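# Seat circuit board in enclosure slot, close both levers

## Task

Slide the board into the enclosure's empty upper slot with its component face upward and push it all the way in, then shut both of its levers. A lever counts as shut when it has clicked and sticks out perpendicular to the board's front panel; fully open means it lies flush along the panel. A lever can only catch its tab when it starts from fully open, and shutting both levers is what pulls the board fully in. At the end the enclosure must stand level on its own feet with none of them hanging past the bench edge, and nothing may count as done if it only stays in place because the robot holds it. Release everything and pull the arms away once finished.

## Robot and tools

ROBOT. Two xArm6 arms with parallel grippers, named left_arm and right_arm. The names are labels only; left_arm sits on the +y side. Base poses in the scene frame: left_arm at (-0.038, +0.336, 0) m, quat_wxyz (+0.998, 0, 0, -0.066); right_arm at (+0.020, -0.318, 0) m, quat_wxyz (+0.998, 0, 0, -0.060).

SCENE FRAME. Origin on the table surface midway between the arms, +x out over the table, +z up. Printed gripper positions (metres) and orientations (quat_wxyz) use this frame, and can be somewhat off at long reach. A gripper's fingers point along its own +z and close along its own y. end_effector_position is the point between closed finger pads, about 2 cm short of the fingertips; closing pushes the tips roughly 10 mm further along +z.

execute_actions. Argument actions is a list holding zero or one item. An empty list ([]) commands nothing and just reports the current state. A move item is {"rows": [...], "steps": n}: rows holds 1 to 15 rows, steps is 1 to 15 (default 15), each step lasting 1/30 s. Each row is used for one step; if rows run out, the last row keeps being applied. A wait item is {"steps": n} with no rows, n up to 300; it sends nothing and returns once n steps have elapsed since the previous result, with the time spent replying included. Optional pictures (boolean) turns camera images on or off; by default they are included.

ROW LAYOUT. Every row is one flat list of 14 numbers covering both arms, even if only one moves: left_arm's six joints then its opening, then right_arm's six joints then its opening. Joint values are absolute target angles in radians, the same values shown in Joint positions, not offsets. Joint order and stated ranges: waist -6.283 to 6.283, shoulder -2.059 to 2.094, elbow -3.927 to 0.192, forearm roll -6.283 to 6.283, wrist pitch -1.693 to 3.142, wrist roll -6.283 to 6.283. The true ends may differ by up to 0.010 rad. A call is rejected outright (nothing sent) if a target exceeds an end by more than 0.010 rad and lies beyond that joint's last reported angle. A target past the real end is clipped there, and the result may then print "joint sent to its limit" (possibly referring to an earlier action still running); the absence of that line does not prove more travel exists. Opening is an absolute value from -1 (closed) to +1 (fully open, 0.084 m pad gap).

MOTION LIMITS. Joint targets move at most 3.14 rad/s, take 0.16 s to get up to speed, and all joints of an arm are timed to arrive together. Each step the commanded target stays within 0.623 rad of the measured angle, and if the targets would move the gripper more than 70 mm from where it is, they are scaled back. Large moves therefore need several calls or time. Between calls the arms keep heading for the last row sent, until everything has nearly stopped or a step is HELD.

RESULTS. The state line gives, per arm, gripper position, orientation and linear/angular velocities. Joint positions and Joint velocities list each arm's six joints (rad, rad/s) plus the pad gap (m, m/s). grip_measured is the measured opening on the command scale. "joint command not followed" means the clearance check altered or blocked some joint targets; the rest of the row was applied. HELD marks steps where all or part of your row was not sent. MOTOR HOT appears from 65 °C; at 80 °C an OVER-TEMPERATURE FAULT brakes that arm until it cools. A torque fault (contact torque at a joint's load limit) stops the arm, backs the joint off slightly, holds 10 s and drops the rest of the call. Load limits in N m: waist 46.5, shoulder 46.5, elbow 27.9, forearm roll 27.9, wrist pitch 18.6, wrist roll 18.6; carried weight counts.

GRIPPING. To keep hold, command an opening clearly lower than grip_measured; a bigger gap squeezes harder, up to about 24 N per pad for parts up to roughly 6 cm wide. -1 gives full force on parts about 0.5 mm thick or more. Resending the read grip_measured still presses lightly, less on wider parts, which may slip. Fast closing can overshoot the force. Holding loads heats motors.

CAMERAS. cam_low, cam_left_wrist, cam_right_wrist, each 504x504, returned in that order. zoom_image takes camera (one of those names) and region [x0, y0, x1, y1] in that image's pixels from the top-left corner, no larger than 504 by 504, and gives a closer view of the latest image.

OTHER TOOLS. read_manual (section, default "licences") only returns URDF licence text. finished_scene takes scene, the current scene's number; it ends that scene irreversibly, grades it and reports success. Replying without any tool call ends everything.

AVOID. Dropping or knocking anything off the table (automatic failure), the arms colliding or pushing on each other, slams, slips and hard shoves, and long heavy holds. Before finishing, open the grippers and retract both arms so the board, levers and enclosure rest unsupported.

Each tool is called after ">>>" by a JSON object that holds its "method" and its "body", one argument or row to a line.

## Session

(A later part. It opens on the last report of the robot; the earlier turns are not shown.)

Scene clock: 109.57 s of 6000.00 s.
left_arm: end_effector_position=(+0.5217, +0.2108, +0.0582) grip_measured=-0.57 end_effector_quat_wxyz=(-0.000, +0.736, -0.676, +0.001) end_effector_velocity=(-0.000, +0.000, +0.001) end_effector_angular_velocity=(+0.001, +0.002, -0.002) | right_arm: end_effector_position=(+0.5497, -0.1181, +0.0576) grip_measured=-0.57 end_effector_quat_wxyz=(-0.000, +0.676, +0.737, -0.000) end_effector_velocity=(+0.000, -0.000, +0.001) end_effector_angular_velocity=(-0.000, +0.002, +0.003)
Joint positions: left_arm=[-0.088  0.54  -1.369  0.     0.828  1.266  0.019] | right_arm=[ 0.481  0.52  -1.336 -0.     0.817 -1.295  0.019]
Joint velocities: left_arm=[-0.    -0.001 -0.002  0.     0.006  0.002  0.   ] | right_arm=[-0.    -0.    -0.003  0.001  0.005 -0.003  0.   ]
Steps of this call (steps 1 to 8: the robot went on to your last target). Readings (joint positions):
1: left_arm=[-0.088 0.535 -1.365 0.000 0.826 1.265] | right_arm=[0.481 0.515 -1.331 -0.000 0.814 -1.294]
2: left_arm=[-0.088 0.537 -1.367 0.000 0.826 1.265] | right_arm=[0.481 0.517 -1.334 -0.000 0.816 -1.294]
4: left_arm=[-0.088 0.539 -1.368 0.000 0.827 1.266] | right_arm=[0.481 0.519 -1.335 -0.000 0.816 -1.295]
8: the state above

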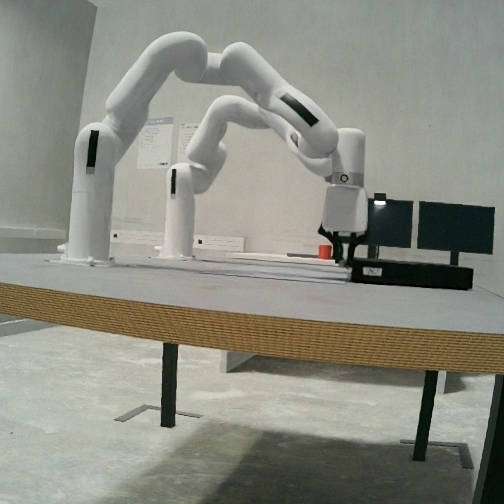

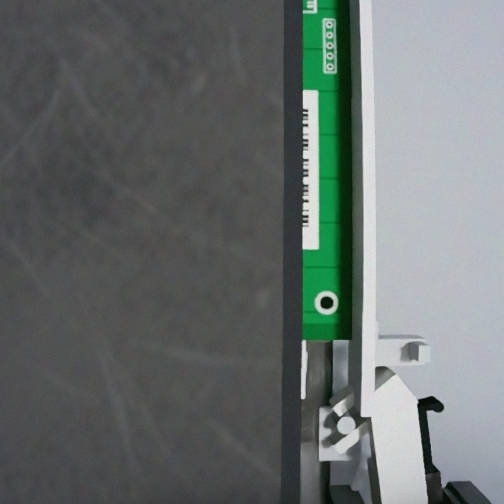

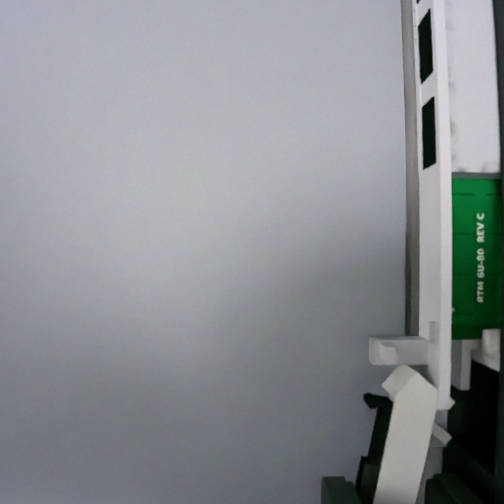

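>>> {"method": "execute_actions", "body": {
  "actions": [
    {"rows":[[-0.108,0.492,-1.293,0,0.801,0.722,-0.55,0.5,0.473,-1.262,0,0.789,-0.752,-0.55]]}
  ]
}}

>>> {"method": "execute_actions", "body": {
  "actions": [
    {"rows":[[-0.141,0.483,-1.279,0,0.796,0.166,-0.55,0.533,0.462,-1.245,0,0.783,-0.196,-0.55]]}
  ]
}}

Scene clock: 114.37 s of 6000.00 s.
left_arm: end_effector_position=(+0.5050, +0.2039, +0.0586) grip_measured=-0.56 end_effector_quat_wxyz=(-0.001, +0.884, -0.468, +0.001) end_effector_velocity=(-0.007, -0.002, +0.000) end_effector_angular_velocity=(+0.000, +0.006, +0.153) | right_arm: end_effector_position=(+0.5351, -0.1134, +0.0609) grip_measured=-0.57 end_effector_quat_wxyz=(+0.001, +0.841, +0.541, +0.004) end_effector_velocity=(-0.010, +0.001, -0.003) end_effector_angular_velocity=(-0.004, +0.016, -0.150)
Joint positions: left_arm=[-0.107  0.494 -1.296  0.001  0.799  0.735  0.02 ] | right_arm=[ 0.498  0.472 -1.268 -0.001  0.787 -0.764  0.019]
Joint velocities: left_arm=[-0.007 -0.014  0.02  -0.001 -0.    -0.159  0.001] | right_arm=[ 0.008 -0.012  0.025  0.001  0.004  0.157  0.   ]
Steps of this call (steps 1 to 30: the robot went on to your last target; steps 31 to 90: nothing new was sent; then 1.30 s passed at rest; steps 91 to 105: all 15 steps of this action). Readings (joint positions):
91: left_arm=[-0.088 0.539 -1.369 0.000 0.830 1.266] | right_arm=[0.481 0.519 -1.337 0.000 0.818 -1.295]
92: left_arm=[-0.088 0.539 -1.369 0.000 0.830 1.263] | right_arm=[0.481 0.519 -1.337 0.000 0.818 -1.292]
94: left_arm=[-0.089 0.536 -1.363 0.000 0.828 1.222] | right_arm=[0.482 0.515 -1.332 -0.000 0.814 -1.251]
98: left_arm=[-0.099 0.513 -1.327 0.000 0.812 0.961] | right_arm=[0.491 0.491 -1.301 -0.000 0.797 -0.990]
105: the state above

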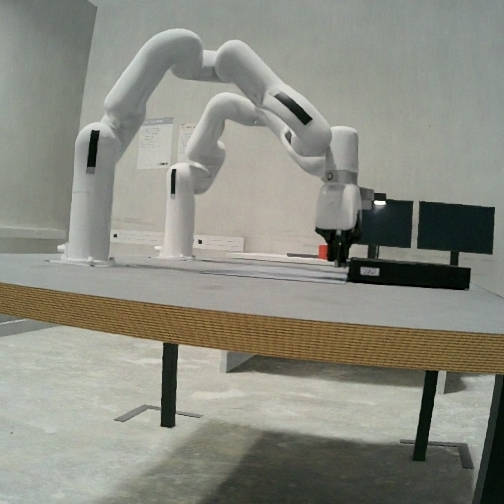

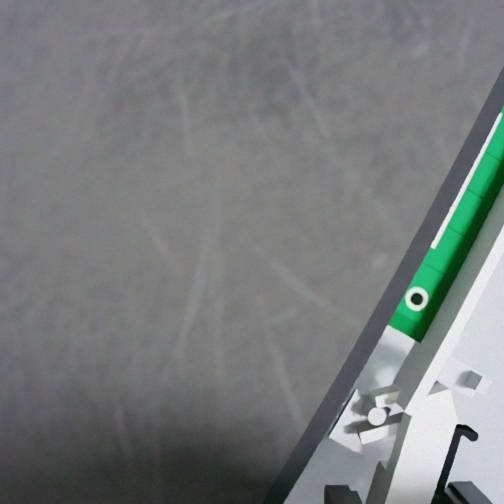

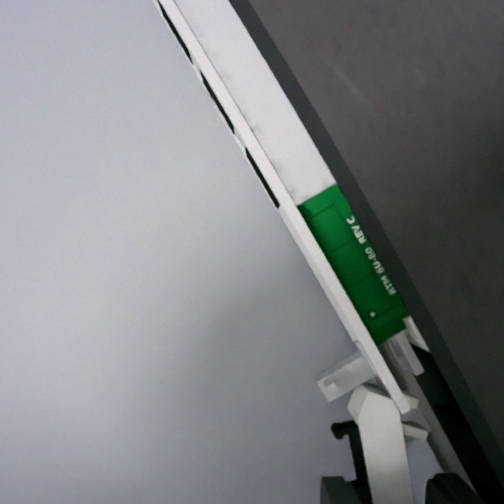

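Scene clock: 114.87 s of 6000.00 s.
left_arm: end_effector_position=(+0.4967, +0.1944, +0.0574) grip_measured=-0.32 end_effector_quat_wxyz=(-0.002, +0.976, -0.220, -0.002) end_effector_velocity=(+0.001, -0.001, +0.000) end_effector_angular_velocity=(-0.000, -0.007, +0.164) | right_arm: end_effector_position=(+0.5251, -0.1066, +0.0588) grip_measured=-0.47 end_effector_quat_wxyz=(+0.002, +0.954, +0.301, +0.000) end_effector_velocity=(-0.000, +0.004, -0.001) end_effector_angular_velocity=(+0.005, -0.005, -0.164)
Joint positions: left_arm=[-0.128  0.483 -1.277  0.005  0.798  0.18   0.03 ] | right_arm=[ 0.518  0.461 -1.246 -0.006  0.784 -0.209  0.024]
Joint velocities: left_arm=[-0.002 -0.001  0.001  0.001 -0.007 -0.168  0.004] | right_arm=[ 0.006  0.002  0.002  0.003 -0.01   0.168  0.012]
Steps of this call (steps 1 to 15: all 15 steps of this action). Readings (joint positions):
1: left_arm=[-0.107 0.493 -1.295 0.000 0.799 0.730] | right_arm=[0.499 0.472 -1.267 -0.001 0.787 -0.760]
2: left_arm=[-0.107 0.493 -1.295 0.000 0.799 0.724] | right_arm=[0.499 0.472 -1.266 -0.000 0.787 -0.754]
4: left_arm=[-0.109 0.492 -1.293 0.001 0.799 0.681] | right_arm=[0.501 0.471 -1.264 -0.001 0.787 -0.710]
8: left_arm=[-0.119 0.487 -1.284 0.003 0.800 0.416] | right_arm=[0.511 0.465 -1.253 -0.004 0.787 -0.445]
15: the state above

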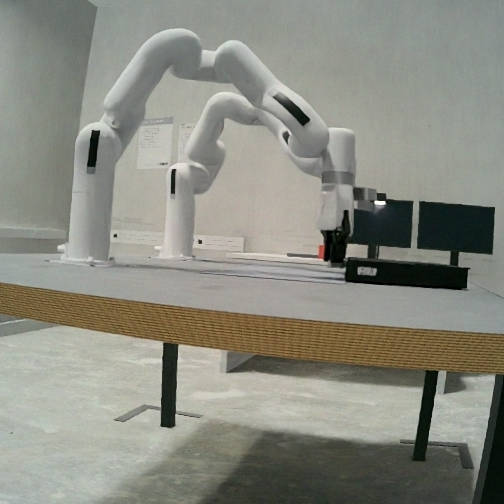

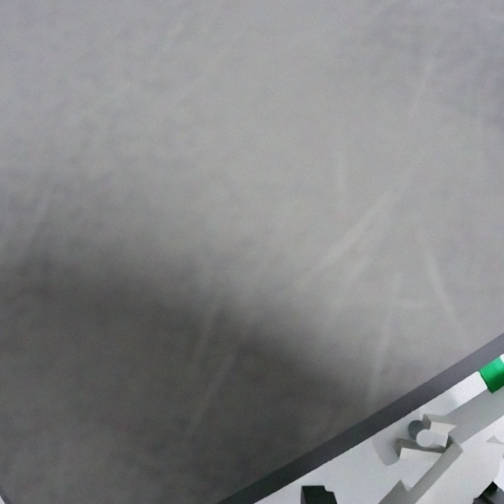

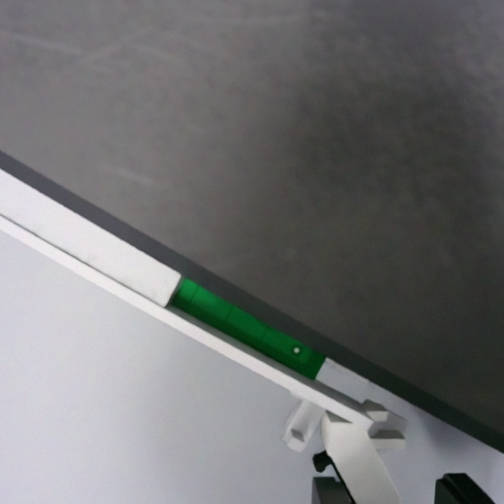

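>>> {"method": "execute_actions", "body": {
  "actions": [
    {"rows":[[-0.141,0.47,-1.258,0,0.788,0.1,-1,0.533,0.449,-1.224,0,0.775,-0.13,-1]]}
  ]
}}

Scene clock: 118.33 s of 6000.00 s.
left_arm: end_effector_position=(+0.4934, +0.1933, +0.0583) grip_measured=-0.30 end_effector_quat_wxyz=(-0.002, +0.983, -0.185, +0.000) end_effector_velocity=(-0.001, -0.000, -0.000) end_effector_angular_velocity=(+0.001, +0.003, +0.003) | right_arm: end_effector_position=(+0.5206, -0.1064, +0.0585) grip_measured=-0.39 end_effector_quat_wxyz=(+0.001, +0.964, +0.264, +0.001) end_effector_velocity=(-0.002, +0.000, -0.001) end_effector_angular_velocity=(-0.002, +0.005, -0.003)
Joint positions: left_arm=[-0.131  0.47  -1.258  0.005  0.788  0.106  0.031] | right_arm=[ 0.521  0.449 -1.225 -0.004  0.774 -0.131  0.027]
Joint velocities: left_arm=[-0.001 -0.001  0.002  0.     0.002 -0.004  0.   ] | right_arm=[ 0.002 -0.001  0.003 -0.001  0.003  0.006  0.   ]
Steps of this call (steps 1 to 30: the robot went on to your last target; steps 31 to 89: nothing new was sent; steps 90 to 104: all 15 steps of this action). Readings (joint positions):
90: left_arm=[-0.128 0.483 -1.279 0.005 0.796 0.169] | right_arm=[0.519 0.462 -1.245 -0.005 0.783 -0.196]
91: left_arm=[-0.128 0.483 -1.278 0.005 0.796 0.166] | right_arm=[0.519 0.462 -1.244 -0.005 0.782 -0.193]
93: left_arm=[-0.128 0.479 -1.271 0.005 0.791 0.143] | right_arm=[0.520 0.457 -1.238 -0.005 0.778 -0.169]
97: left_arm=[-0.131 0.472 -1.261 0.005 0.788 0.113] | right_arm=[0.520 0.451 -1.228 -0.004 0.774 -0.138]
104: the state above

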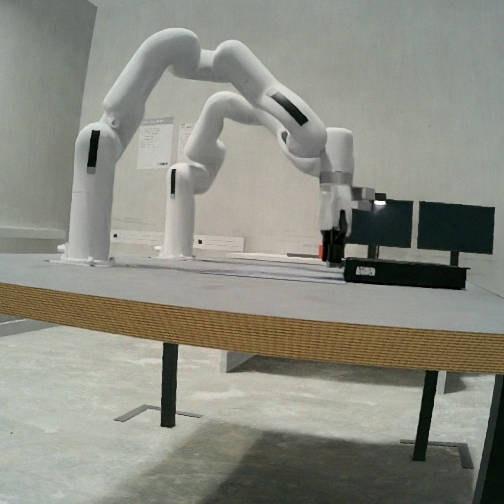

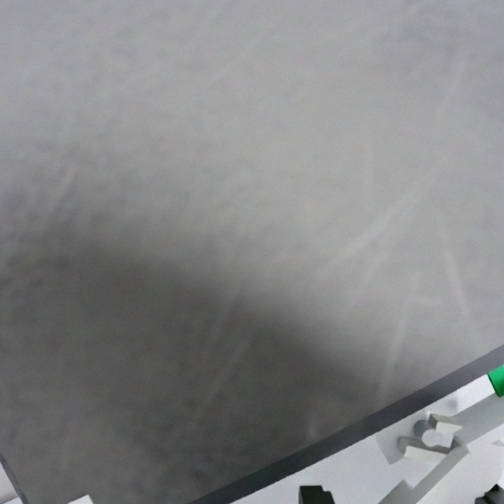

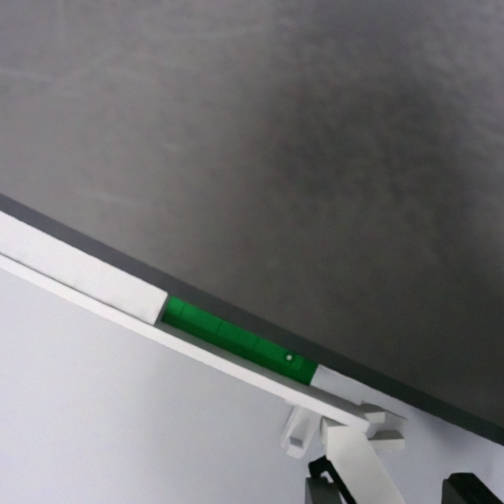

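>>> {"method": "execute_actions", "body": {
  "actions": [
    {"rows":[[-0.131,0.47,-1.258,0,0.788,0.4,0.1,0.521,0.449,-1.224,0,0.775,-0.4,0.1]],"steps":10}
  ],
  "pictures": false
}}

>>> {"method": "execute_actions", "body": {
  "actions": [
    {"rows":[[-0.131,0.414,-1.276,0,0.862,0.4,0.1,0.521,0.392,-1.242,0,0.85,-0.4,0.1]],"steps":12}
  ],
  "pictures": false
}}

>>> {"method": "execute_actions", "body": {
  "actions": [
    {"rows":[[-0.024,0.43,-1.298,0,0.868,1.33,-1,0.413,0.404,-1.259,0,0.855,-1.363,-1]]}
  ],
  "pictures": false
}}

>>> {"method": "execute_actions", "body": {
  "actions": [
    {"steps":10}
  ]
}}

Scene clock: 124.43 s of 6000.00 s.
left_arm: end_effector_position=(+0.4938, +0.1886, +0.0608) grip_measured=+0.08 end_effector_quat_wxyz=(+0.001, +0.950, -0.312, +0.003) end_effector_velocity=(-0.006, +0.010, -0.009) end_effector_angular_velocity=(+0.013, +0.019, -0.410) | right_arm: end_effector_position=(+0.5123, -0.1063, +0.0514) grip_measured=+0.09 end_effector_quat_wxyz=(-0.001, +0.925, +0.379, -0.010) end_effector_velocity=(+0.011, -0.009, +0.002) end_effector_angular_velocity=(+0.008, -0.016, +0.327)
Joint positions: left_arm=[-0.137  0.467 -1.261 -0.003  0.788  0.368  0.048] | right_arm=[ 0.526  0.454 -1.214  0.003  0.781 -0.374  0.048]
Joint velocities: left_arm=[0.013 0.007 0.014 0.008 0.002 0.418 0.001] | right_arm=[-0.021  0.005 -0.011 -0.009 -0.011 -0.342  0.002]
Steps of this call (steps 1 to 15: the robot went on to your last target; steps 16 to 90: nothing new was sent; then 2.77 s passed at rest; steps 91 to 100: all 10 steps of this action). Readings (joint positions):
91: left_arm=[-0.131 0.470 -1.258 0.005 0.788 0.105] | right_arm=[0.521 0.449 -1.224 -0.004 0.775 -0.130]
92: left_arm=[-0.131 0.470 -1.258 0.005 0.788 0.109] | right_arm=[0.521 0.449 -1.224 -0.004 0.775 -0.133]
94: left_arm=[-0.133 0.469 -1.258 0.002 0.790 0.146] | right_arm=[0.526 0.449 -1.223 -0.000 0.776 -0.174]
98: left_arm=[-0.138 0.467 -1.262 -0.004 0.788 0.323] | right_arm=[0.527 0.453 -1.216 0.003 0.780 -0.337]
100: the state above

Scene clock: 124.83 s of 6000.00 s.
left_arm: end_effector_position=(+0.4937, +0.1926, +0.0903) grip_measured=+0.09 end_effector_quat_wxyz=(-0.000, +0.946, -0.326, +0.001) end_effector_velocity=(-0.025, +0.008, -0.023) end_effector_angular_velocity=(+0.023, +0.083, -0.002) | right_arm: end_effector_position=(+0.5190, -0.1062, +0.0888) grip_measured=+0.09 end_effector_quat_wxyz=(-0.000, +0.921, +0.390, -0.001) end_effector_velocity=(-0.013, -0.007, -0.010) end_effector_angular_velocity=(-0.019, +0.042, +0.002)
Joint positions: left_arm=[-0.131  0.415 -1.276 -0.     0.859  0.4    0.048] | right_arm=[ 0.521  0.394 -1.241  0.     0.849 -0.4    0.048]
Joint velocities: left_arm=[0.002 0.012 0.036 0.001 0.039 0.003 0.   ] | right_arm=[-0.002  0.003  0.018 -0.001  0.025 -0.003  0.   ]
Steps of this call (steps 1 to 12: all 12 steps of this action). Readings (joint positions):
1: left_arm=[-0.137 0.468 -1.260 -0.003 0.788 0.379] | right_arm=[0.525 0.454 -1.215 0.002 0.780 -0.383]
2: left_arm=[-0.137 0.466 -1.260 -0.003 0.791 0.386] | right_arm=[0.524 0.452 -1.217 0.002 0.783 -0.389]
4: left_arm=[-0.134 0.450 -1.265 -0.001 0.815 0.394] | right_arm=[0.523 0.432 -1.223 0.001 0.808 -0.395]
8: left_arm=[-0.132 0.416 -1.283 -0.000 0.848 0.399] | right_arm=[0.522 0.396 -1.243 0.000 0.841 -0.399]
12: the state above

Scene clock: 125.33 s of 6000.00 s.
left_arm: end_effector_position=(+0.5096, +0.2483, +0.0895) grip_measured=-1.00 end_effector_quat_wxyz=(+0.000, +0.763, -0.647, -0.000) end_effector_velocity=(+0.004, +0.017, -0.001) end_effector_angular_velocity=(-0.000, +0.001, -1.055) | right_arm: end_effector_position=(+0.5425, -0.1588, +0.0897) grip_measured=-1.00 end_effector_quat_wxyz=(-0.000, +0.710, +0.704, -0.000) end_effector_velocity=(+0.007, -0.017, +0.000) end_effector_angular_velocity=(+0.000, +0.001, +1.227)
Joint positions: left_arm=[-0.027  0.43  -1.297  0.     0.868  1.248  0.   ] | right_arm=[ 0.416  0.404 -1.258 -0.     0.855 -1.266  0.   ]
Joint velocities: left_arm=[ 0.031  0.006 -0.008 -0.001  0.003  1.086  0.   ] | right_arm=[-0.034  0.004 -0.007  0.001  0.004 -1.262  0.   ]
Steps of this call (steps 1 to 15: all 15 steps of this action). Readings (joint positions):
1: left_arm=[-0.131 0.415 -1.276 -0.000 0.860 0.400] | right_arm=[0.521 0.394 -1.240 0.000 0.849 -0.400]
2: left_arm=[-0.131 0.415 -1.275 -0.000 0.861 0.403] | right_arm=[0.521 0.394 -1.240 0.000 0.850 -0.403]
4: left_arm=[-0.125 0.417 -1.277 -0.000 0.862 0.444] | right_arm=[0.515 0.395 -1.242 0.000 0.850 -0.444]
8: left_arm=[-0.079 0.424 -1.287 -0.000 0.865 0.720] | right_arm=[0.468 0.400 -1.250 0.000 0.852 -0.720]
15: the state above

Scene clock: 125.67 s of 6000.00 s.
left_arm: end_effector_position=(+0.5099, +0.2495, +0.0896) grip_measured=-1.00 end_effector_quat_wxyz=(+0.000, +0.737, -0.676, +0.000) end_effector_velocity=(+0.000, +0.001, -0.000) end_effector_angular_velocity=(+0.000, +0.000, -0.013) | right_arm: end_effector_position=(+0.5431, -0.1600, +0.0898) grip_measured=-1.00 end_effector_quat_wxyz=(-0.000, +0.677, +0.736, -0.000) end_effector_velocity=(+0.000, -0.001, +0.000) end_effector_angular_velocity=(+0.000, -0.000, +0.015)
Joint positions: left_arm=[-0.024  0.43  -1.298 -0.     0.868  1.329  0.   ] | right_arm=[ 0.413  0.404 -1.259  0.     0.855 -1.361  0.   ]
Joint velocities: left_arm=[0.003 0.    0.    0.    0.    0.016 0.   ] | right_arm=[-0.002 -0.    -0.001  0.     0.001 -0.017  0.   ]
Steps of this call (steps 1 to 10: the robot went on to your last target). Readings (joint positions):
1: left_arm=[-0.026 0.430 -1.297 0.000 0.868 1.277] | right_arm=[0.415 0.404 -1.259 -0.000 0.855 -1.300]
2: left_arm=[-0.026 0.430 -1.298 -0.000 0.868 1.296] | right_arm=[0.415 0.404 -1.259 0.000 0.855 -1.322]
4: left_arm=[-0.025 0.430 -1.298 -0.000 0.868 1.315] | right_arm=[0.414 0.404 -1.259 0.000 0.855 -1.346]
8: left_arm=[-0.025 0.430 -1.298 -0.000 0.868 1.327] | right_arm=[0.414 0.404 -1.259 0.000 0.855 -1.359]
10: the state above

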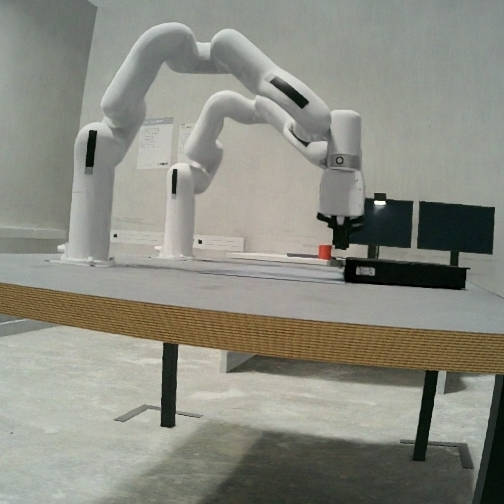

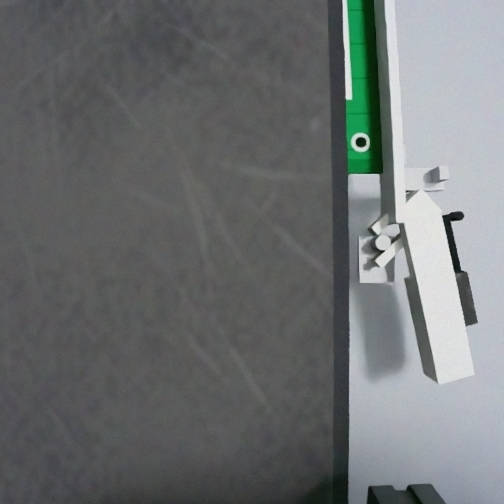

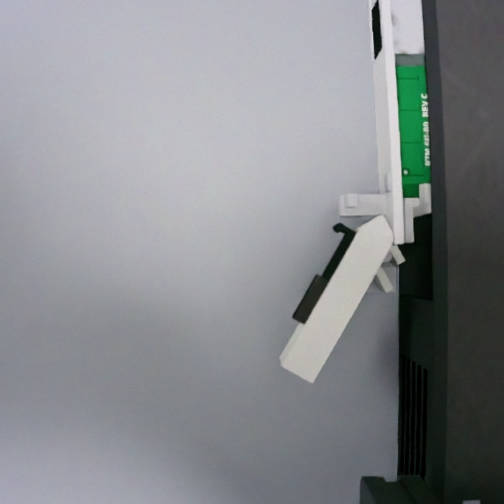

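>>> {"method": "execute_actions", "body": {
  "actions": [
    {"rows":[[-0.024,0.475,-1.266,0,0.791,1.32,-1,0.413,0.45,-1.225,0,0.775,-1,-1]]}
  ],
  "pictures": false
}}

>>> {"method": "execute_actions", "body": {
  "actions": [
    {"rows":[[-0.064,0.491,-1.292,0,0.801,1.28,-1,0.45,0.465,-1.25,0,0.785,-0.95,-1]],"steps":10}
  ]
}}

>>> {"method": "execute_actions", "body": {
  "actions": [
    {"rows":[[-0.103,0.51,-1.322,0,0.812,1.24,-1,0.49,0.48,-1.274,0,0.794,-0.9,-1]]}
  ]
}}

Scene clock: 131.03 s of 6000.00 s.
left_arm: end_effector_position=(+0.5055, +0.2502, +0.0575) grip_measured=-1.00 end_effector_quat_wxyz=(+0.001, +0.740, -0.673, -0.002) end_effector_velocity=(+0.001, -0.000, -0.000) end_effector_angular_velocity=(-0.001, -0.006, -0.000) | right_arm: end_effector_position=(+0.5404, -0.1611, +0.0588) grip_measured=-1.00 end_effector_quat_wxyz=(+0.000, +0.797, +0.605, +0.001) end_effector_velocity=(+0.009, +0.003, +0.007) end_effector_angular_velocity=(+0.008, -0.029, -0.066)
Joint positions: left_arm=[-0.024  0.475 -1.264 -0.     0.794  1.32   0.   ] | right_arm=[ 0.413  0.449 -1.226 -0.     0.776 -1.005  0.   ]
Joint velocities: left_arm=[-0.     0.001  0.     0.    -0.007 -0.     0.   ] | right_arm=[ 0.    -0.005 -0.009 -0.001 -0.017  0.067  0.   ]
Steps of this call (steps 1 to 30: the robot went on to your last target; steps 31 to 90: nothing new was sent; then 1.87 s passed at rest; steps 91 to 105: all 15 steps of this action). Readings (joint positions):
91: left_arm=[-0.024 0.430 -1.298 0.000 0.868 1.330] | right_arm=[0.413 0.404 -1.259 -0.000 0.855 -1.363]
92: left_arm=[-0.024 0.431 -1.297 -0.000 0.865 1.330] | right_arm=[0.413 0.404 -1.259 -0.000 0.854 -1.360]
94: left_arm=[-0.024 0.444 -1.290 -0.000 0.837 1.326] | right_arm=[0.413 0.408 -1.256 -0.000 0.845 -1.319]
98: left_arm=[-0.024 0.472 -1.266 -0.000 0.802 1.321] | right_arm=[0.413 0.437 -1.235 0.000 0.799 -1.110]
105: the state above

Scene clock: 131.37 s of 6000.00 s.
left_arm: end_effector_position=(+0.5079, +0.2282, +0.0579) grip_measured=-1.00 end_effector_quat_wxyz=(+0.000, +0.740, -0.673, -0.001) end_effector_velocity=(+0.001, -0.007, +0.001) end_effector_angular_velocity=(+0.000, +0.000, +0.013) | right_arm: end_effector_position=(+0.5389, -0.1410, +0.0584) grip_measured=-1.00 end_effector_quat_wxyz=(+0.000, +0.802, +0.598, +0.000) end_effector_velocity=(-0.000, +0.006, -0.001) end_effector_angular_velocity=(-0.002, +0.003, -0.020)
Joint positions: left_arm=[-0.063  0.491 -1.29  -0.     0.801  1.282  0.   ] | right_arm=[ 0.449  0.464 -1.249  0.     0.784 -0.953  0.   ]
Joint velocities: left_arm=[-0.012  0.006 -0.013 -0.     0.007 -0.025  0.   ] | right_arm=[ 0.011  0.01  -0.013 -0.001  0.006  0.032  0.   ]
Steps of this call (steps 1 to 10: all 10 steps of this action). Readings (joint positions):
1: left_arm=[-0.024 0.475 -1.264 -0.000 0.794 1.320] | right_arm=[0.413 0.449 -1.226 -0.000 0.776 -1.003]
2: left_arm=[-0.026 0.476 -1.266 -0.000 0.794 1.317] | right_arm=[0.414 0.450 -1.227 -0.000 0.776 -0.999]
4: left_arm=[-0.040 0.483 -1.276 0.000 0.798 1.302] | right_arm=[0.428 0.456 -1.236 -0.000 0.780 -0.979]
8: left_arm=[-0.061 0.490 -1.289 -0.000 0.801 1.285] | right_arm=[0.447 0.463 -1.248 0.000 0.784 -0.956]
10: the state above

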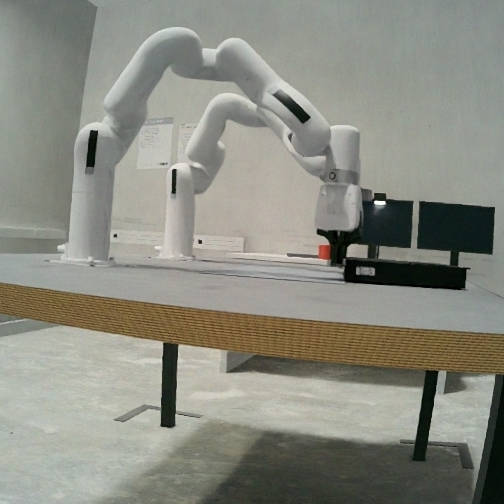

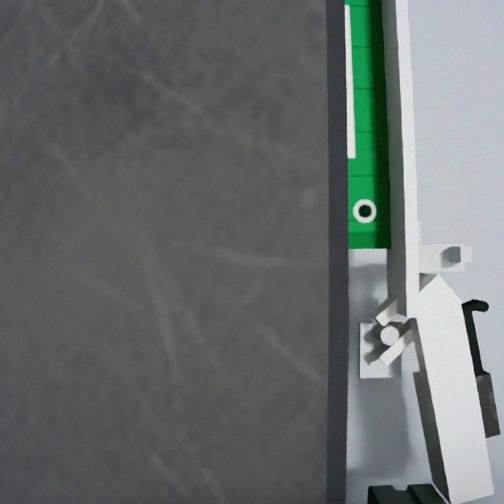

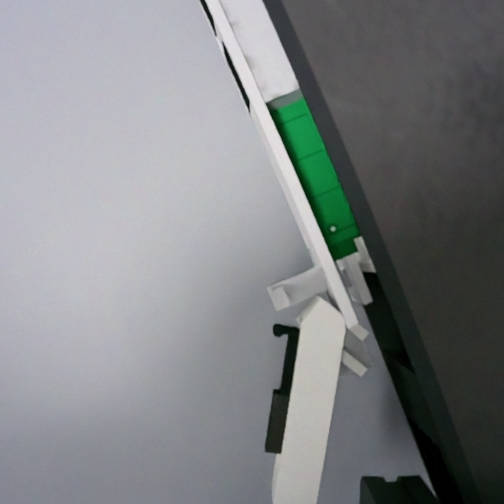

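Scene clock: 131.87 s of 6000.00 s.
left_arm: end_effector_position=(+0.5102, +0.2062, +0.0586) grip_measured=-1.00 end_effector_quat_wxyz=(-0.000, +0.741, -0.672, -0.000) end_effector_velocity=(-0.000, -0.003, -0.002) end_effector_angular_velocity=(-0.000, +0.001, -0.001) | right_arm: end_effector_position=(+0.5368, -0.1186, +0.0588) grip_measured=-1.00 end_effector_quat_wxyz=(+0.000, +0.805, +0.593, +0.001) end_effector_velocity=(+0.000, +0.001, -0.000) end_effector_angular_velocity=(-0.000, -0.001, -0.001)
Joint positions: left_arm=[-0.101  0.509 -1.322  0.001  0.813  1.24   0.   ] | right_arm=[ 0.488  0.48  -1.274 -0.     0.793 -0.9    0.   ]
Joint velocities: left_arm=[-0.005  0.005 -0.003 -0.001 -0.001 -0.003  0.   ] | right_arm=[ 0.003  0.002 -0.002 -0.001 -0.     0.005  0.   ]
Steps of this call (steps 1 to 15: all 15 steps of this action). Readings (joint positions):
1: left_arm=[-0.063 0.491 -1.290 -0.000 0.801 1.281] | right_arm=[0.449 0.464 -1.249 0.000 0.785 -0.952]
2: left_arm=[-0.065 0.492 -1.292 0.000 0.803 1.278] | right_arm=[0.451 0.465 -1.251 -0.000 0.785 -0.948]
4: left_arm=[-0.080 0.500 -1.304 0.000 0.807 1.262] | right_arm=[0.465 0.471 -1.260 -0.000 0.789 -0.928]
8: left_arm=[-0.099 0.507 -1.319 0.001 0.812 1.245] | right_arm=[0.487 0.478 -1.272 -0.000 0.792 -0.906]
15: the state above

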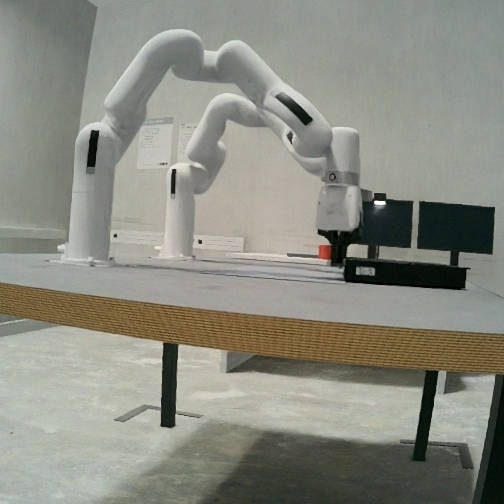

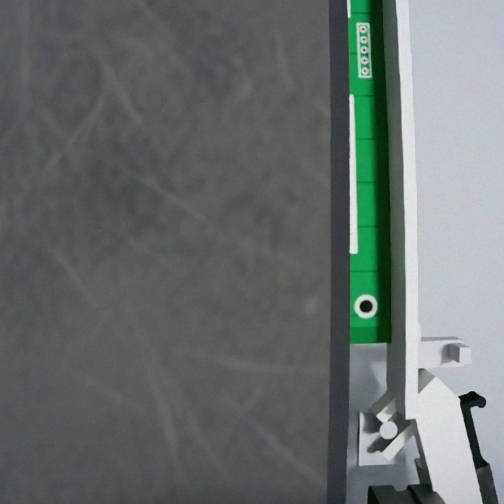

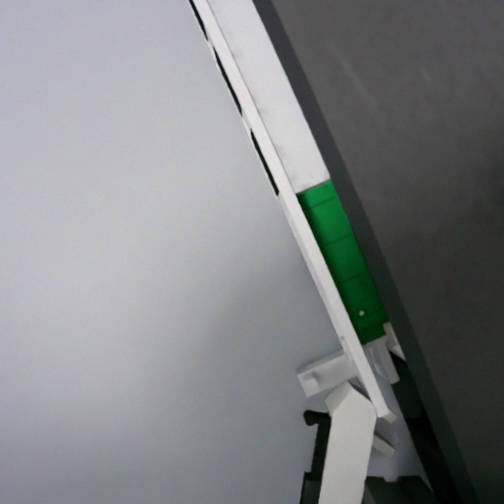

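>>> {"method": "execute_actions", "body": {
  "actions": [
    {"rows":[[-0.106,0.487,-1.285,0,0.798,0.3,-1,0.496,0.468,-1.255,0,0.787,-0.3,-1]]}
  ],
  "pictures": false
}}

>>> {"method": "execute_actions", "body": {
  "actions": [
    {"steps":10}
  ]
}}

Scene clock: 134.63 s of 6000.00 s.
left_arm: end_effector_position=(+0.5051, +0.2060, +0.0601) grip_measured=-1.00 end_effector_quat_wxyz=(-0.001, +0.952, -0.307, +0.004) end_effector_velocity=(-0.017, +0.011, -0.005) end_effector_angular_velocity=(+0.005, +0.044, +1.146) | right_arm: end_effector_position=(+0.5311, -0.1182, +0.0579) grip_measured=-1.00 end_effector_quat_wxyz=(+0.001, +0.941, +0.338, -0.001) end_effector_velocity=(-0.007, +0.007, -0.004) end_effector_angular_velocity=(+0.002, +0.009, -0.197)
Joint positions: left_arm=[-0.103  0.487 -1.29   0.002  0.795  0.388  0.   ] | right_arm=[ 0.493  0.468 -1.254 -0.001  0.789 -0.316  0.   ]
Joint velocities: left_arm=[ 0.012 -0.019  0.037  0.004  0.027 -1.137  0.   ] | right_arm=[ 0.015 -0.001  0.012  0.008 -0.004  0.206  0.   ]
Steps of this call (steps 1 to 15: the robot went on to your last target; steps 16 to 68: nothing new was sent; steps 69 to 83: all 15 steps of this action). Readings (joint positions):
69: left_arm=[-0.103 0.510 -1.322 0.000 0.812 1.240] | right_arm=[0.490 0.480 -1.274 -0.000 0.794 -0.900]
70: left_arm=[-0.103 0.510 -1.322 0.000 0.812 1.237] | right_arm=[0.490 0.480 -1.274 -0.000 0.794 -0.897]
72: left_arm=[-0.104 0.509 -1.320 -0.000 0.810 1.196] | right_arm=[0.490 0.479 -1.273 0.000 0.794 -0.856]
76: left_arm=[-0.109 0.500 -1.308 -0.002 0.799 0.920] | right_arm=[0.492 0.474 -1.264 -0.001 0.790 -0.587]
83: the state above

Scene clock: 134.97 s of 6000.00 s.
left_arm: end_effector_position=(+0.5033, +0.2062, +0.0595) grip_measured=-1.00 end_effector_quat_wxyz=(-0.000, +0.964, -0.267, +0.001) end_effector_velocity=(-0.000, +0.000, -0.001) end_effector_angular_velocity=(-0.001, -0.000, +0.011) | right_arm: end_effector_position=(+0.5317, -0.1158, +0.0587) grip_measured=-1.00 end_effector_quat_wxyz=(-0.000, +0.943, +0.332, +0.001) end_effector_velocity=(-0.001, -0.001, +0.000) end_effector_angular_velocity=(-0.003, +0.001, +0.000)
Joint positions: left_arm=[-0.103  0.486 -1.286  0.001  0.798  0.303  0.   ] | right_arm=[ 0.496  0.468 -1.256  0.001  0.785 -0.3    0.   ]
Joint velocities: left_arm=[ 0.001  0.001  0.001 -0.001 -0.002 -0.01   0.   ] | right_arm=[ 0.    -0.002  0.002 -0.003  0.002  0.002  0.   ]
Steps of this call (steps 1 to 10: the robot went on to your last target). Readings (joint positions):
1: left_arm=[-0.103 0.487 -1.289 0.002 0.796 0.357] | right_arm=[0.493 0.468 -1.254 -0.001 0.789 -0.311]
2: left_arm=[-0.103 0.487 -1.288 0.002 0.796 0.338] | right_arm=[0.493 0.468 -1.254 -0.001 0.788 -0.307]
4: left_arm=[-0.103 0.486 -1.287 0.002 0.797 0.316] | right_arm=[0.493 0.468 -1.254 -0.001 0.788 -0.303]
8: left_arm=[-0.103 0.486 -1.286 0.001 0.798 0.305] | right_arm=[0.496 0.468 -1.256 0.001 0.785 -0.301]
10: the state above

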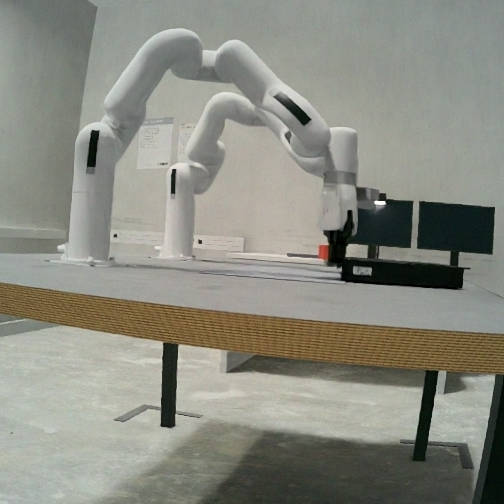

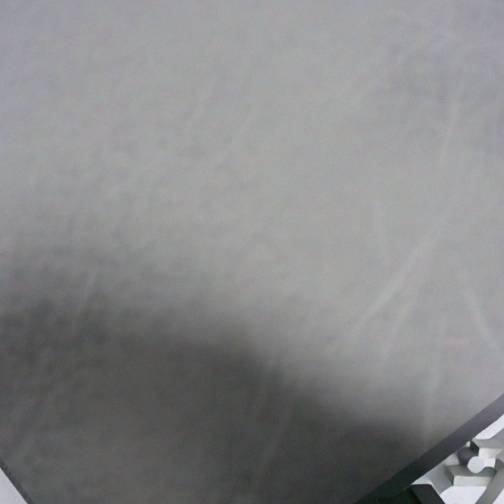

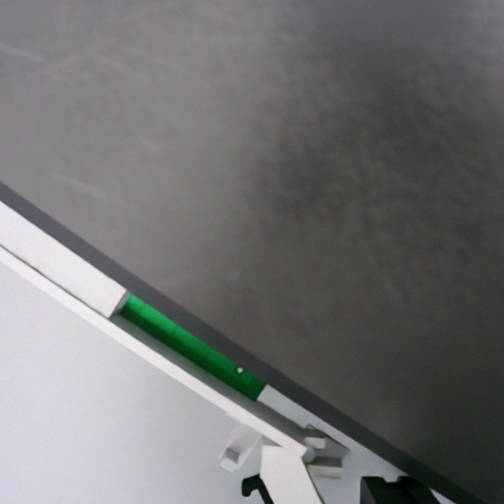

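Some progress. Rotate further and push inward.

>>> {"method": "execute_actions", "body": {
  "actions": [
    {"rows":[[-0.122,0.493,-1.295,0,0.802,-0.15,-1,0.512,0.474,-1.265,0,0.791,0.1,-1]]}
  ],
  "pictures": false
}}

>>> {"method": "execute_actions", "body": {
  "actions": [
    {"steps":10}
  ]
}}

Scene clock: 137.10 s of 6000.00 s.
left_arm: end_effector_position=(+0.5027, +0.2099, +0.0569) grip_measured=-1.00 end_effector_quat_wxyz=(-0.004, +0.999, -0.048, -0.003) end_effector_velocity=(+0.001, +0.002, -0.001) end_effector_angular_velocity=(+0.002, -0.003, +0.106) | right_arm: end_effector_position=(+0.5318, -0.1151, +0.0581) grip_measured=-1.00 end_effector_quat_wxyz=(+0.002, +0.990, +0.144, -0.001) end_effector_velocity=(+0.001, -0.000, +0.000) end_effector_angular_velocity=(+0.002, -0.003, -0.083)
Joint positions: left_arm=[-0.099  0.493 -1.291  0.009  0.807 -0.141  0.   ] | right_arm=[ 0.499  0.474 -1.264 -0.005  0.793  0.093  0.   ]
Joint velocities: left_arm=[ 0.004  0.003 -0.001  0.002 -0.004 -0.104  0.   ] | right_arm=[-0.001  0.002 -0.003  0.001 -0.002  0.081  0.   ]
Steps of this call (steps 1 to 30: the robot went on to your last target; steps 31 to 49: nothing new was sent; steps 50 to 64: all 15 steps of this action). Readings (joint positions):
50: left_arm=[-0.103 0.487 -1.285 0.001 0.798 0.302] | right_arm=[0.496 0.468 -1.255 0.000 0.787 -0.300]
51: left_arm=[-0.103 0.487 -1.285 0.001 0.798 0.299] | right_arm=[0.496 0.468 -1.255 0.000 0.787 -0.297]
53: left_arm=[-0.103 0.488 -1.286 0.002 0.799 0.259] | right_arm=[0.497 0.469 -1.256 -0.001 0.788 -0.256]
57: left_arm=[-0.102 0.491 -1.289 0.006 0.804 0.022] | right_arm=[0.500 0.472 -1.261 -0.003 0.791 -0.034]
64: the state above

Scene clock: 137.43 s of 6000.00 s.
left_arm: end_effector_position=(+0.5033, +0.2097, +0.0571) grip_measured=-1.00 end_effector_quat_wxyz=(-0.004, +0.999, -0.044, -0.002) end_effector_velocity=(+0.002, -0.000, +0.001) end_effector_angular_velocity=(-0.001, -0.004, +0.001) | right_arm: end_effector_position=(+0.5321, -0.1149, +0.0581) grip_measured=-1.00 end_effector_quat_wxyz=(+0.002, +0.990, +0.141, -0.001) end_effector_velocity=(+0.000, +0.001, -0.000) end_effector_angular_velocity=(+0.003, -0.003, -0.003)
Joint positions: left_arm=[-0.099  0.493 -1.292  0.009  0.805 -0.149  0.   ] | right_arm=[ 0.499  0.474 -1.264 -0.005  0.792  0.1    0.   ]
Joint velocities: left_arm=[ 0.001  0.    -0.002 -0.    -0.002  0.     0.   ] | right_arm=[ 0.002  0.001  0.     0.002 -0.005  0.003  0.   ]
Steps of this call (steps 1 to 10: the robot went on to your last target). Readings (joint positions):
1: left_arm=[-0.099 0.493 -1.291 0.009 0.806 -0.144] | right_arm=[0.499 0.474 -1.264 -0.005 0.793 0.096]
2: left_arm=[-0.099 0.493 -1.292 0.009 0.806 -0.146] | right_arm=[0.499 0.474 -1.264 -0.005 0.793 0.097]
4: left_arm=[-0.099 0.493 -1.292 0.009 0.806 -0.148] | right_arm=[0.499 0.474 -1.264 -0.005 0.792 0.099]
8: left_arm=[-0.099 0.493 -1.292 0.009 0.805 -0.148] | right_arm=[0.499 0.474 -1.264 -0.005 0.792 0.100]
10: the state above

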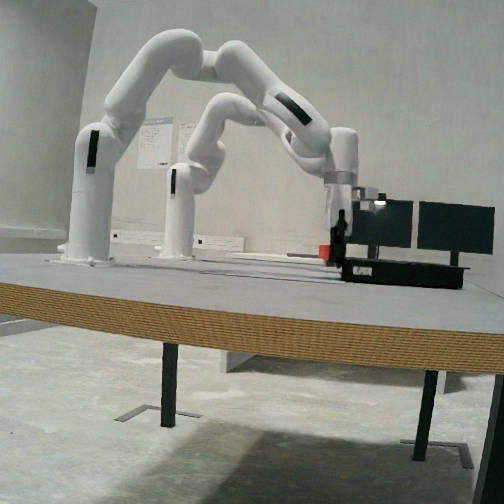

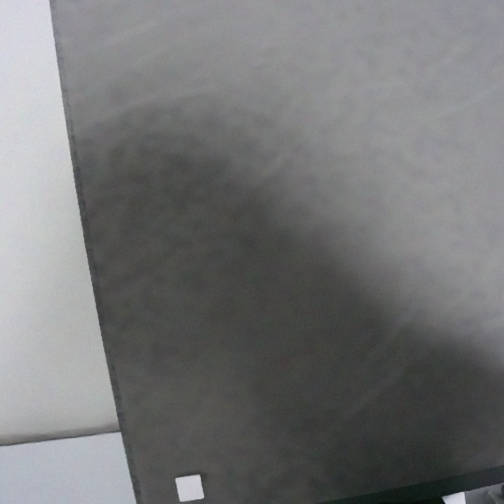

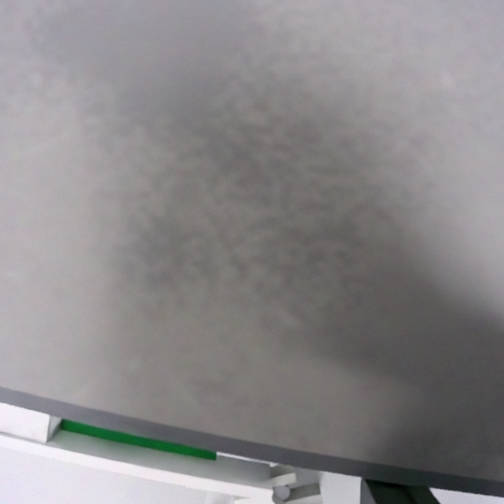

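>>> {"method": "execute_actions", "body": {
  "actions": [
    {"rows":[[-0.08,0.475,-1.266,0,0.791,-0.15,-1,0.48,0.455,-1.233,0,0.778,0.1,-1]],"steps":8}
  ],
  "pictures": false
}}

>>> {"method": "execute_actions", "body": {
  "actions": [
    {"rows":[[-0.085,0.475,-1.266,0,0.791,1.1,-1,0.485,0.455,-1.233,0,0.778,-1.15,-1]]}
  ],
  "pictures": false
}}

>>> {"method": "execute_actions", "body": {
  "actions": [
    {"steps":12}
  ]
}}

>>> {"method": "execute_actions", "body": {
  "actions": [
    {"rows":[[-0.09,0.475,-1.266,0,0.791,1.1,-0.8,0.49,0.455,-1.233,0,0.778,-1.15,-0.8],[-0.09,0.475,-1.266,0,0.791,1.1,-0.8,0.49,0.455,-1.233,0,0.778,-1.15,-0.8],[-0.09,0.475,-1.266,0,0.791,1.1,-0.7,0.49,0.455,-1.233,0,0.778,-1.15,-0.7],[-0.09,0.475,-1.266,0,0.791,1.1,-0.7,0.49,0.455,-1.233,0,0.778,-1.15,-0.7],[-0.09,0.47,-1.258,0,0.788,1.1,-0.4,0.49,0.45,-1.225,0,0.775,-1.15,-0.4]]}
  ]
}}

Scene clock: 142.70 s of 6000.00 s.
left_arm: end_effector_position=(+0.5035, +0.2146, +0.0587) grip_measured=-1.00 end_effector_quat_wxyz=(+0.002, +0.999, -0.033, +0.003) end_effector_velocity=(-0.000, +0.011, +0.002) end_effector_angular_velocity=(-0.010, -0.018, +0.030) | right_arm: end_effector_position=(+0.5319, -0.1218, +0.0600) grip_measured=-1.00 end_effector_quat_wxyz=(-0.002, +0.991, +0.131, +0.004) end_effector_velocity=(-0.013, -0.022, -0.002) end_effector_angular_velocity=(-0.013, +0.028, -0.023)
Joint positions: left_arm=[-0.088  0.48  -1.273 -0.003  0.786 -0.151  0.   ] | right_arm=[ 0.486  0.457 -1.24   0.003  0.775  0.101  0.   ]
Joint velocities: left_arm=[ 0.021 -0.023  0.036 -0.009 -0.033 -0.004  0.   ] | right_arm=[-0.028 -0.036  0.055 -0.003  0.012 -0.002  0.   ]
Steps of this call (steps 1 to 15: the robot went on to your last target; steps 16 to 90: nothing new was sent; then 2.00 s passed at rest; steps 91 to 98: all 8 steps of this action). Readings (joint positions):
91: left_arm=[-0.099 0.493 -1.295 0.009 0.807 -0.149] | right_arm=[0.499 0.474 -1.265 -0.004 0.791 0.100]
92: left_arm=[-0.098 0.492 -1.293 0.008 0.806 -0.149] | right_arm=[0.497 0.473 -1.263 -0.004 0.790 0.100]
94: left_arm=[-0.092 0.486 -1.284 0.003 0.798 -0.149] | right_arm=[0.492 0.466 -1.253 -0.000 0.781 0.100]
98: the state above

Scene clock: 143.20 s of 6000.00 s.
left_arm: end_effector_position=(+0.5009, +0.2166, +0.0587) grip_measured=-1.00 end_effector_quat_wxyz=(+0.000, +0.875, -0.484, +0.000) end_effector_velocity=(-0.002, -0.001, -0.001) end_effector_angular_velocity=(+0.002, +0.003, -2.428) | right_arm: end_effector_position=(+0.5273, -0.1234, +0.0568) grip_measured=-1.00 end_effector_quat_wxyz=(-0.001, +0.823, +0.568, -0.002) end_effector_velocity=(+0.005, -0.004, +0.002) end_effector_angular_velocity=(+0.011, -0.008, +2.421)
Joint positions: left_arm=[-0.086  0.475 -1.266 -0.     0.791  0.792  0.   ] | right_arm=[ 0.486  0.456 -1.231  0.001  0.78  -0.842  0.   ]
Joint velocities: left_arm=[-0.003  0.001  0.002  0.     0.001  2.425  0.   ] | right_arm=[-0.009  0.    -0.003 -0.004 -0.007 -2.426  0.   ]
Steps of this call (steps 1 to 15: all 15 steps of this action). Readings (joint positions):
1: left_arm=[-0.087 0.479 -1.272 -0.003 0.786 -0.151] | right_arm=[0.485 0.456 -1.238 0.002 0.776 0.100]
2: left_arm=[-0.087 0.478 -1.271 -0.003 0.785 -0.147] | right_arm=[0.484 0.455 -1.237 0.002 0.776 0.097]
4: left_arm=[-0.086 0.478 -1.270 -0.002 0.785 -0.107] | right_arm=[0.484 0.455 -1.235 0.001 0.777 0.056]
8: left_arm=[-0.080 0.475 -1.266 0.001 0.792 0.170] | right_arm=[0.484 0.456 -1.231 0.001 0.781 -0.220]
15: the state above

Scene clock: 143.60 s of 6000.00 s.
left_arm: end_effector_position=(+0.5009, +0.2170, +0.0585) grip_measured=-1.00 end_effector_quat_wxyz=(-0.000, +0.792, -0.611, +0.000) end_effector_velocity=(+0.000, +0.000, -0.000) end_effector_angular_velocity=(+0.000, -0.000, -0.028) | right_arm: end_effector_position=(+0.5292, -0.1236, +0.0581) grip_measured=-1.00 end_effector_quat_wxyz=(+0.000, +0.727, +0.686, +0.000) end_effector_velocity=(+0.001, +0.000, +0.001) end_effector_angular_velocity=(+0.000, -0.002, +0.031)
Joint positions: left_arm=[-0.085  0.475 -1.266 -0.     0.791  1.097  0.   ] | right_arm=[ 0.485  0.455 -1.233 -0.     0.778 -1.147  0.   ]
Joint velocities: left_arm=[ 0.001  0.001  0.     0.    -0.001  0.029  0.   ] | right_arm=[ 0.    -0.001 -0.001 -0.     0.001 -0.03   0.   ]
Steps of this call (steps 1 to 12: the robot went on to your last target). Readings (joint positions):
1: left_arm=[-0.086 0.475 -1.266 -0.000 0.791 0.869] | right_arm=[0.486 0.456 -1.231 0.000 0.779 -0.919]
2: left_arm=[-0.086 0.475 -1.266 -0.000 0.791 0.936] | right_arm=[0.486 0.456 -1.231 0.000 0.779 -0.986]
4: left_arm=[-0.086 0.475 -1.266 -0.000 0.791 1.028] | right_arm=[0.485 0.456 -1.233 -0.000 0.778 -1.078]
8: left_arm=[-0.085 0.475 -1.266 -0.000 0.791 1.087] | right_arm=[0.485 0.455 -1.233 -0.000 0.778 -1.137]
12: the state above

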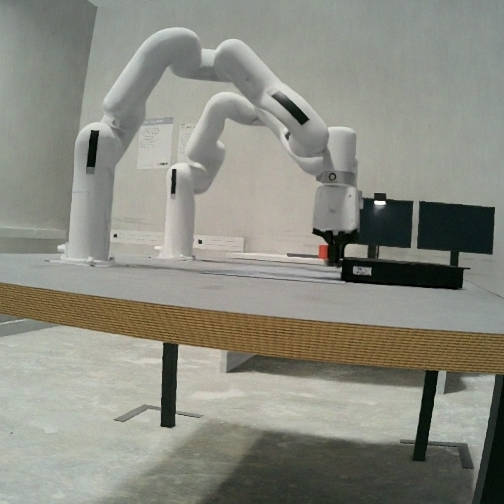

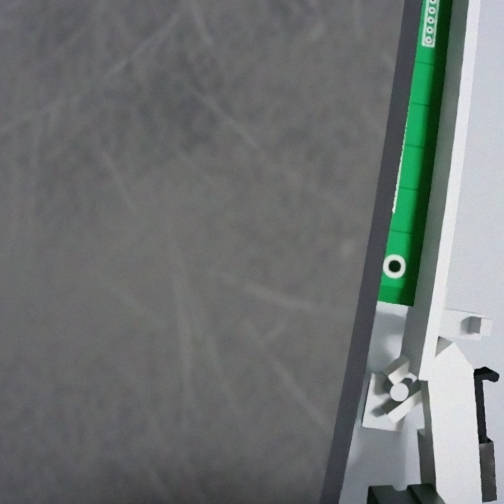

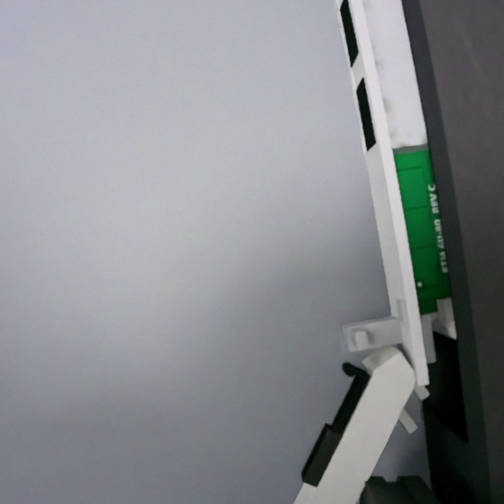

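Scene clock: 144.10 s of 6000.00 s.
left_arm: end_effector_position=(+0.4994, +0.2163, +0.0588) grip_measured=-0.89 end_effector_quat_wxyz=(-0.001, +0.790, -0.613, +0.000) end_effector_velocity=(-0.002, -0.002, -0.001) end_effector_angular_velocity=(-0.001, +0.001, -0.004) | right_arm: end_effector_position=(+0.5277, -0.1226, +0.0590) grip_measured=-0.80 end_effector_quat_wxyz=(+0.001, +0.725, +0.688, +0.001) end_effector_velocity=(-0.002, +0.002, -0.001) end_effector_angular_velocity=(-0.001, +0.003, +0.006)
Joint positions: left_arm=[-0.087  0.47  -1.259  0.001  0.788  1.1    0.005] | right_arm=[ 0.488  0.449 -1.227 -0.001  0.774 -1.15   0.009]
Joint velocities: left_arm=[-0.004 -0.001  0.004 -0.001 -0.002  0.001 -0.   ] | right_arm=[ 0.004 -0.002  0.004  0.001  0.    -0.002 -0.   ]
Steps of this call (steps 1 to 15: all 15 steps of this action). Readings (joint positions):
1: left_arm=[-0.085 0.475 -1.266 -0.000 0.791 1.098] | right_arm=[0.485 0.455 -1.233 -0.000 0.778 -1.148]
2: left_arm=[-0.085 0.475 -1.267 0.000 0.790 1.099] | right_arm=[0.485 0.455 -1.234 -0.000 0.776 -1.149]
4: left_arm=[-0.085 0.475 -1.267 0.001 0.789 1.099] | right_arm=[0.485 0.455 -1.236 -0.001 0.774 -1.149]
8: left_arm=[-0.086 0.473 -1.263 0.001 0.787 1.100] | right_arm=[0.486 0.452 -1.232 -0.001 0.773 -1.149]
15: the state above

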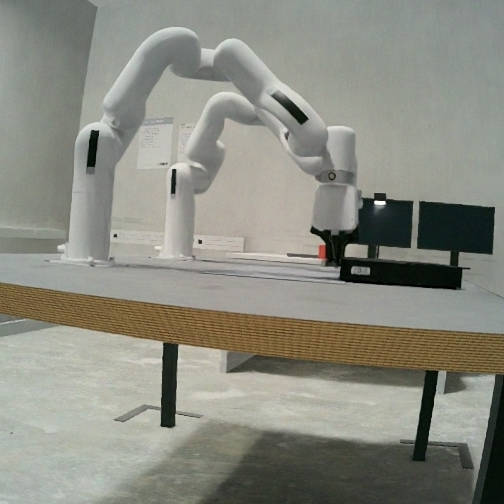

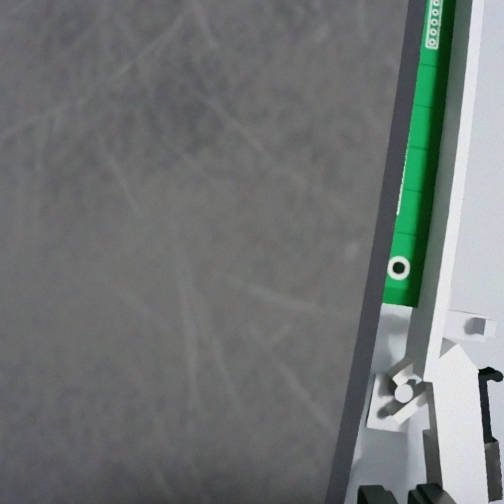

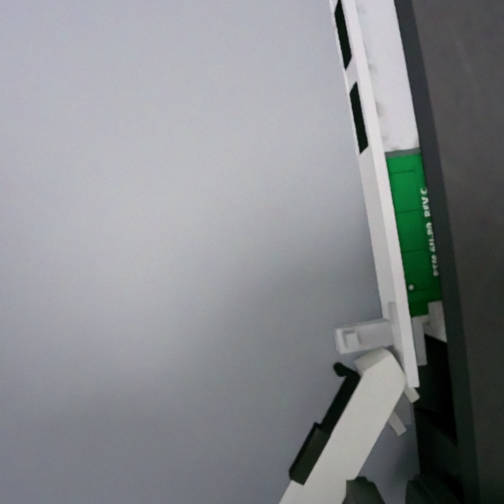

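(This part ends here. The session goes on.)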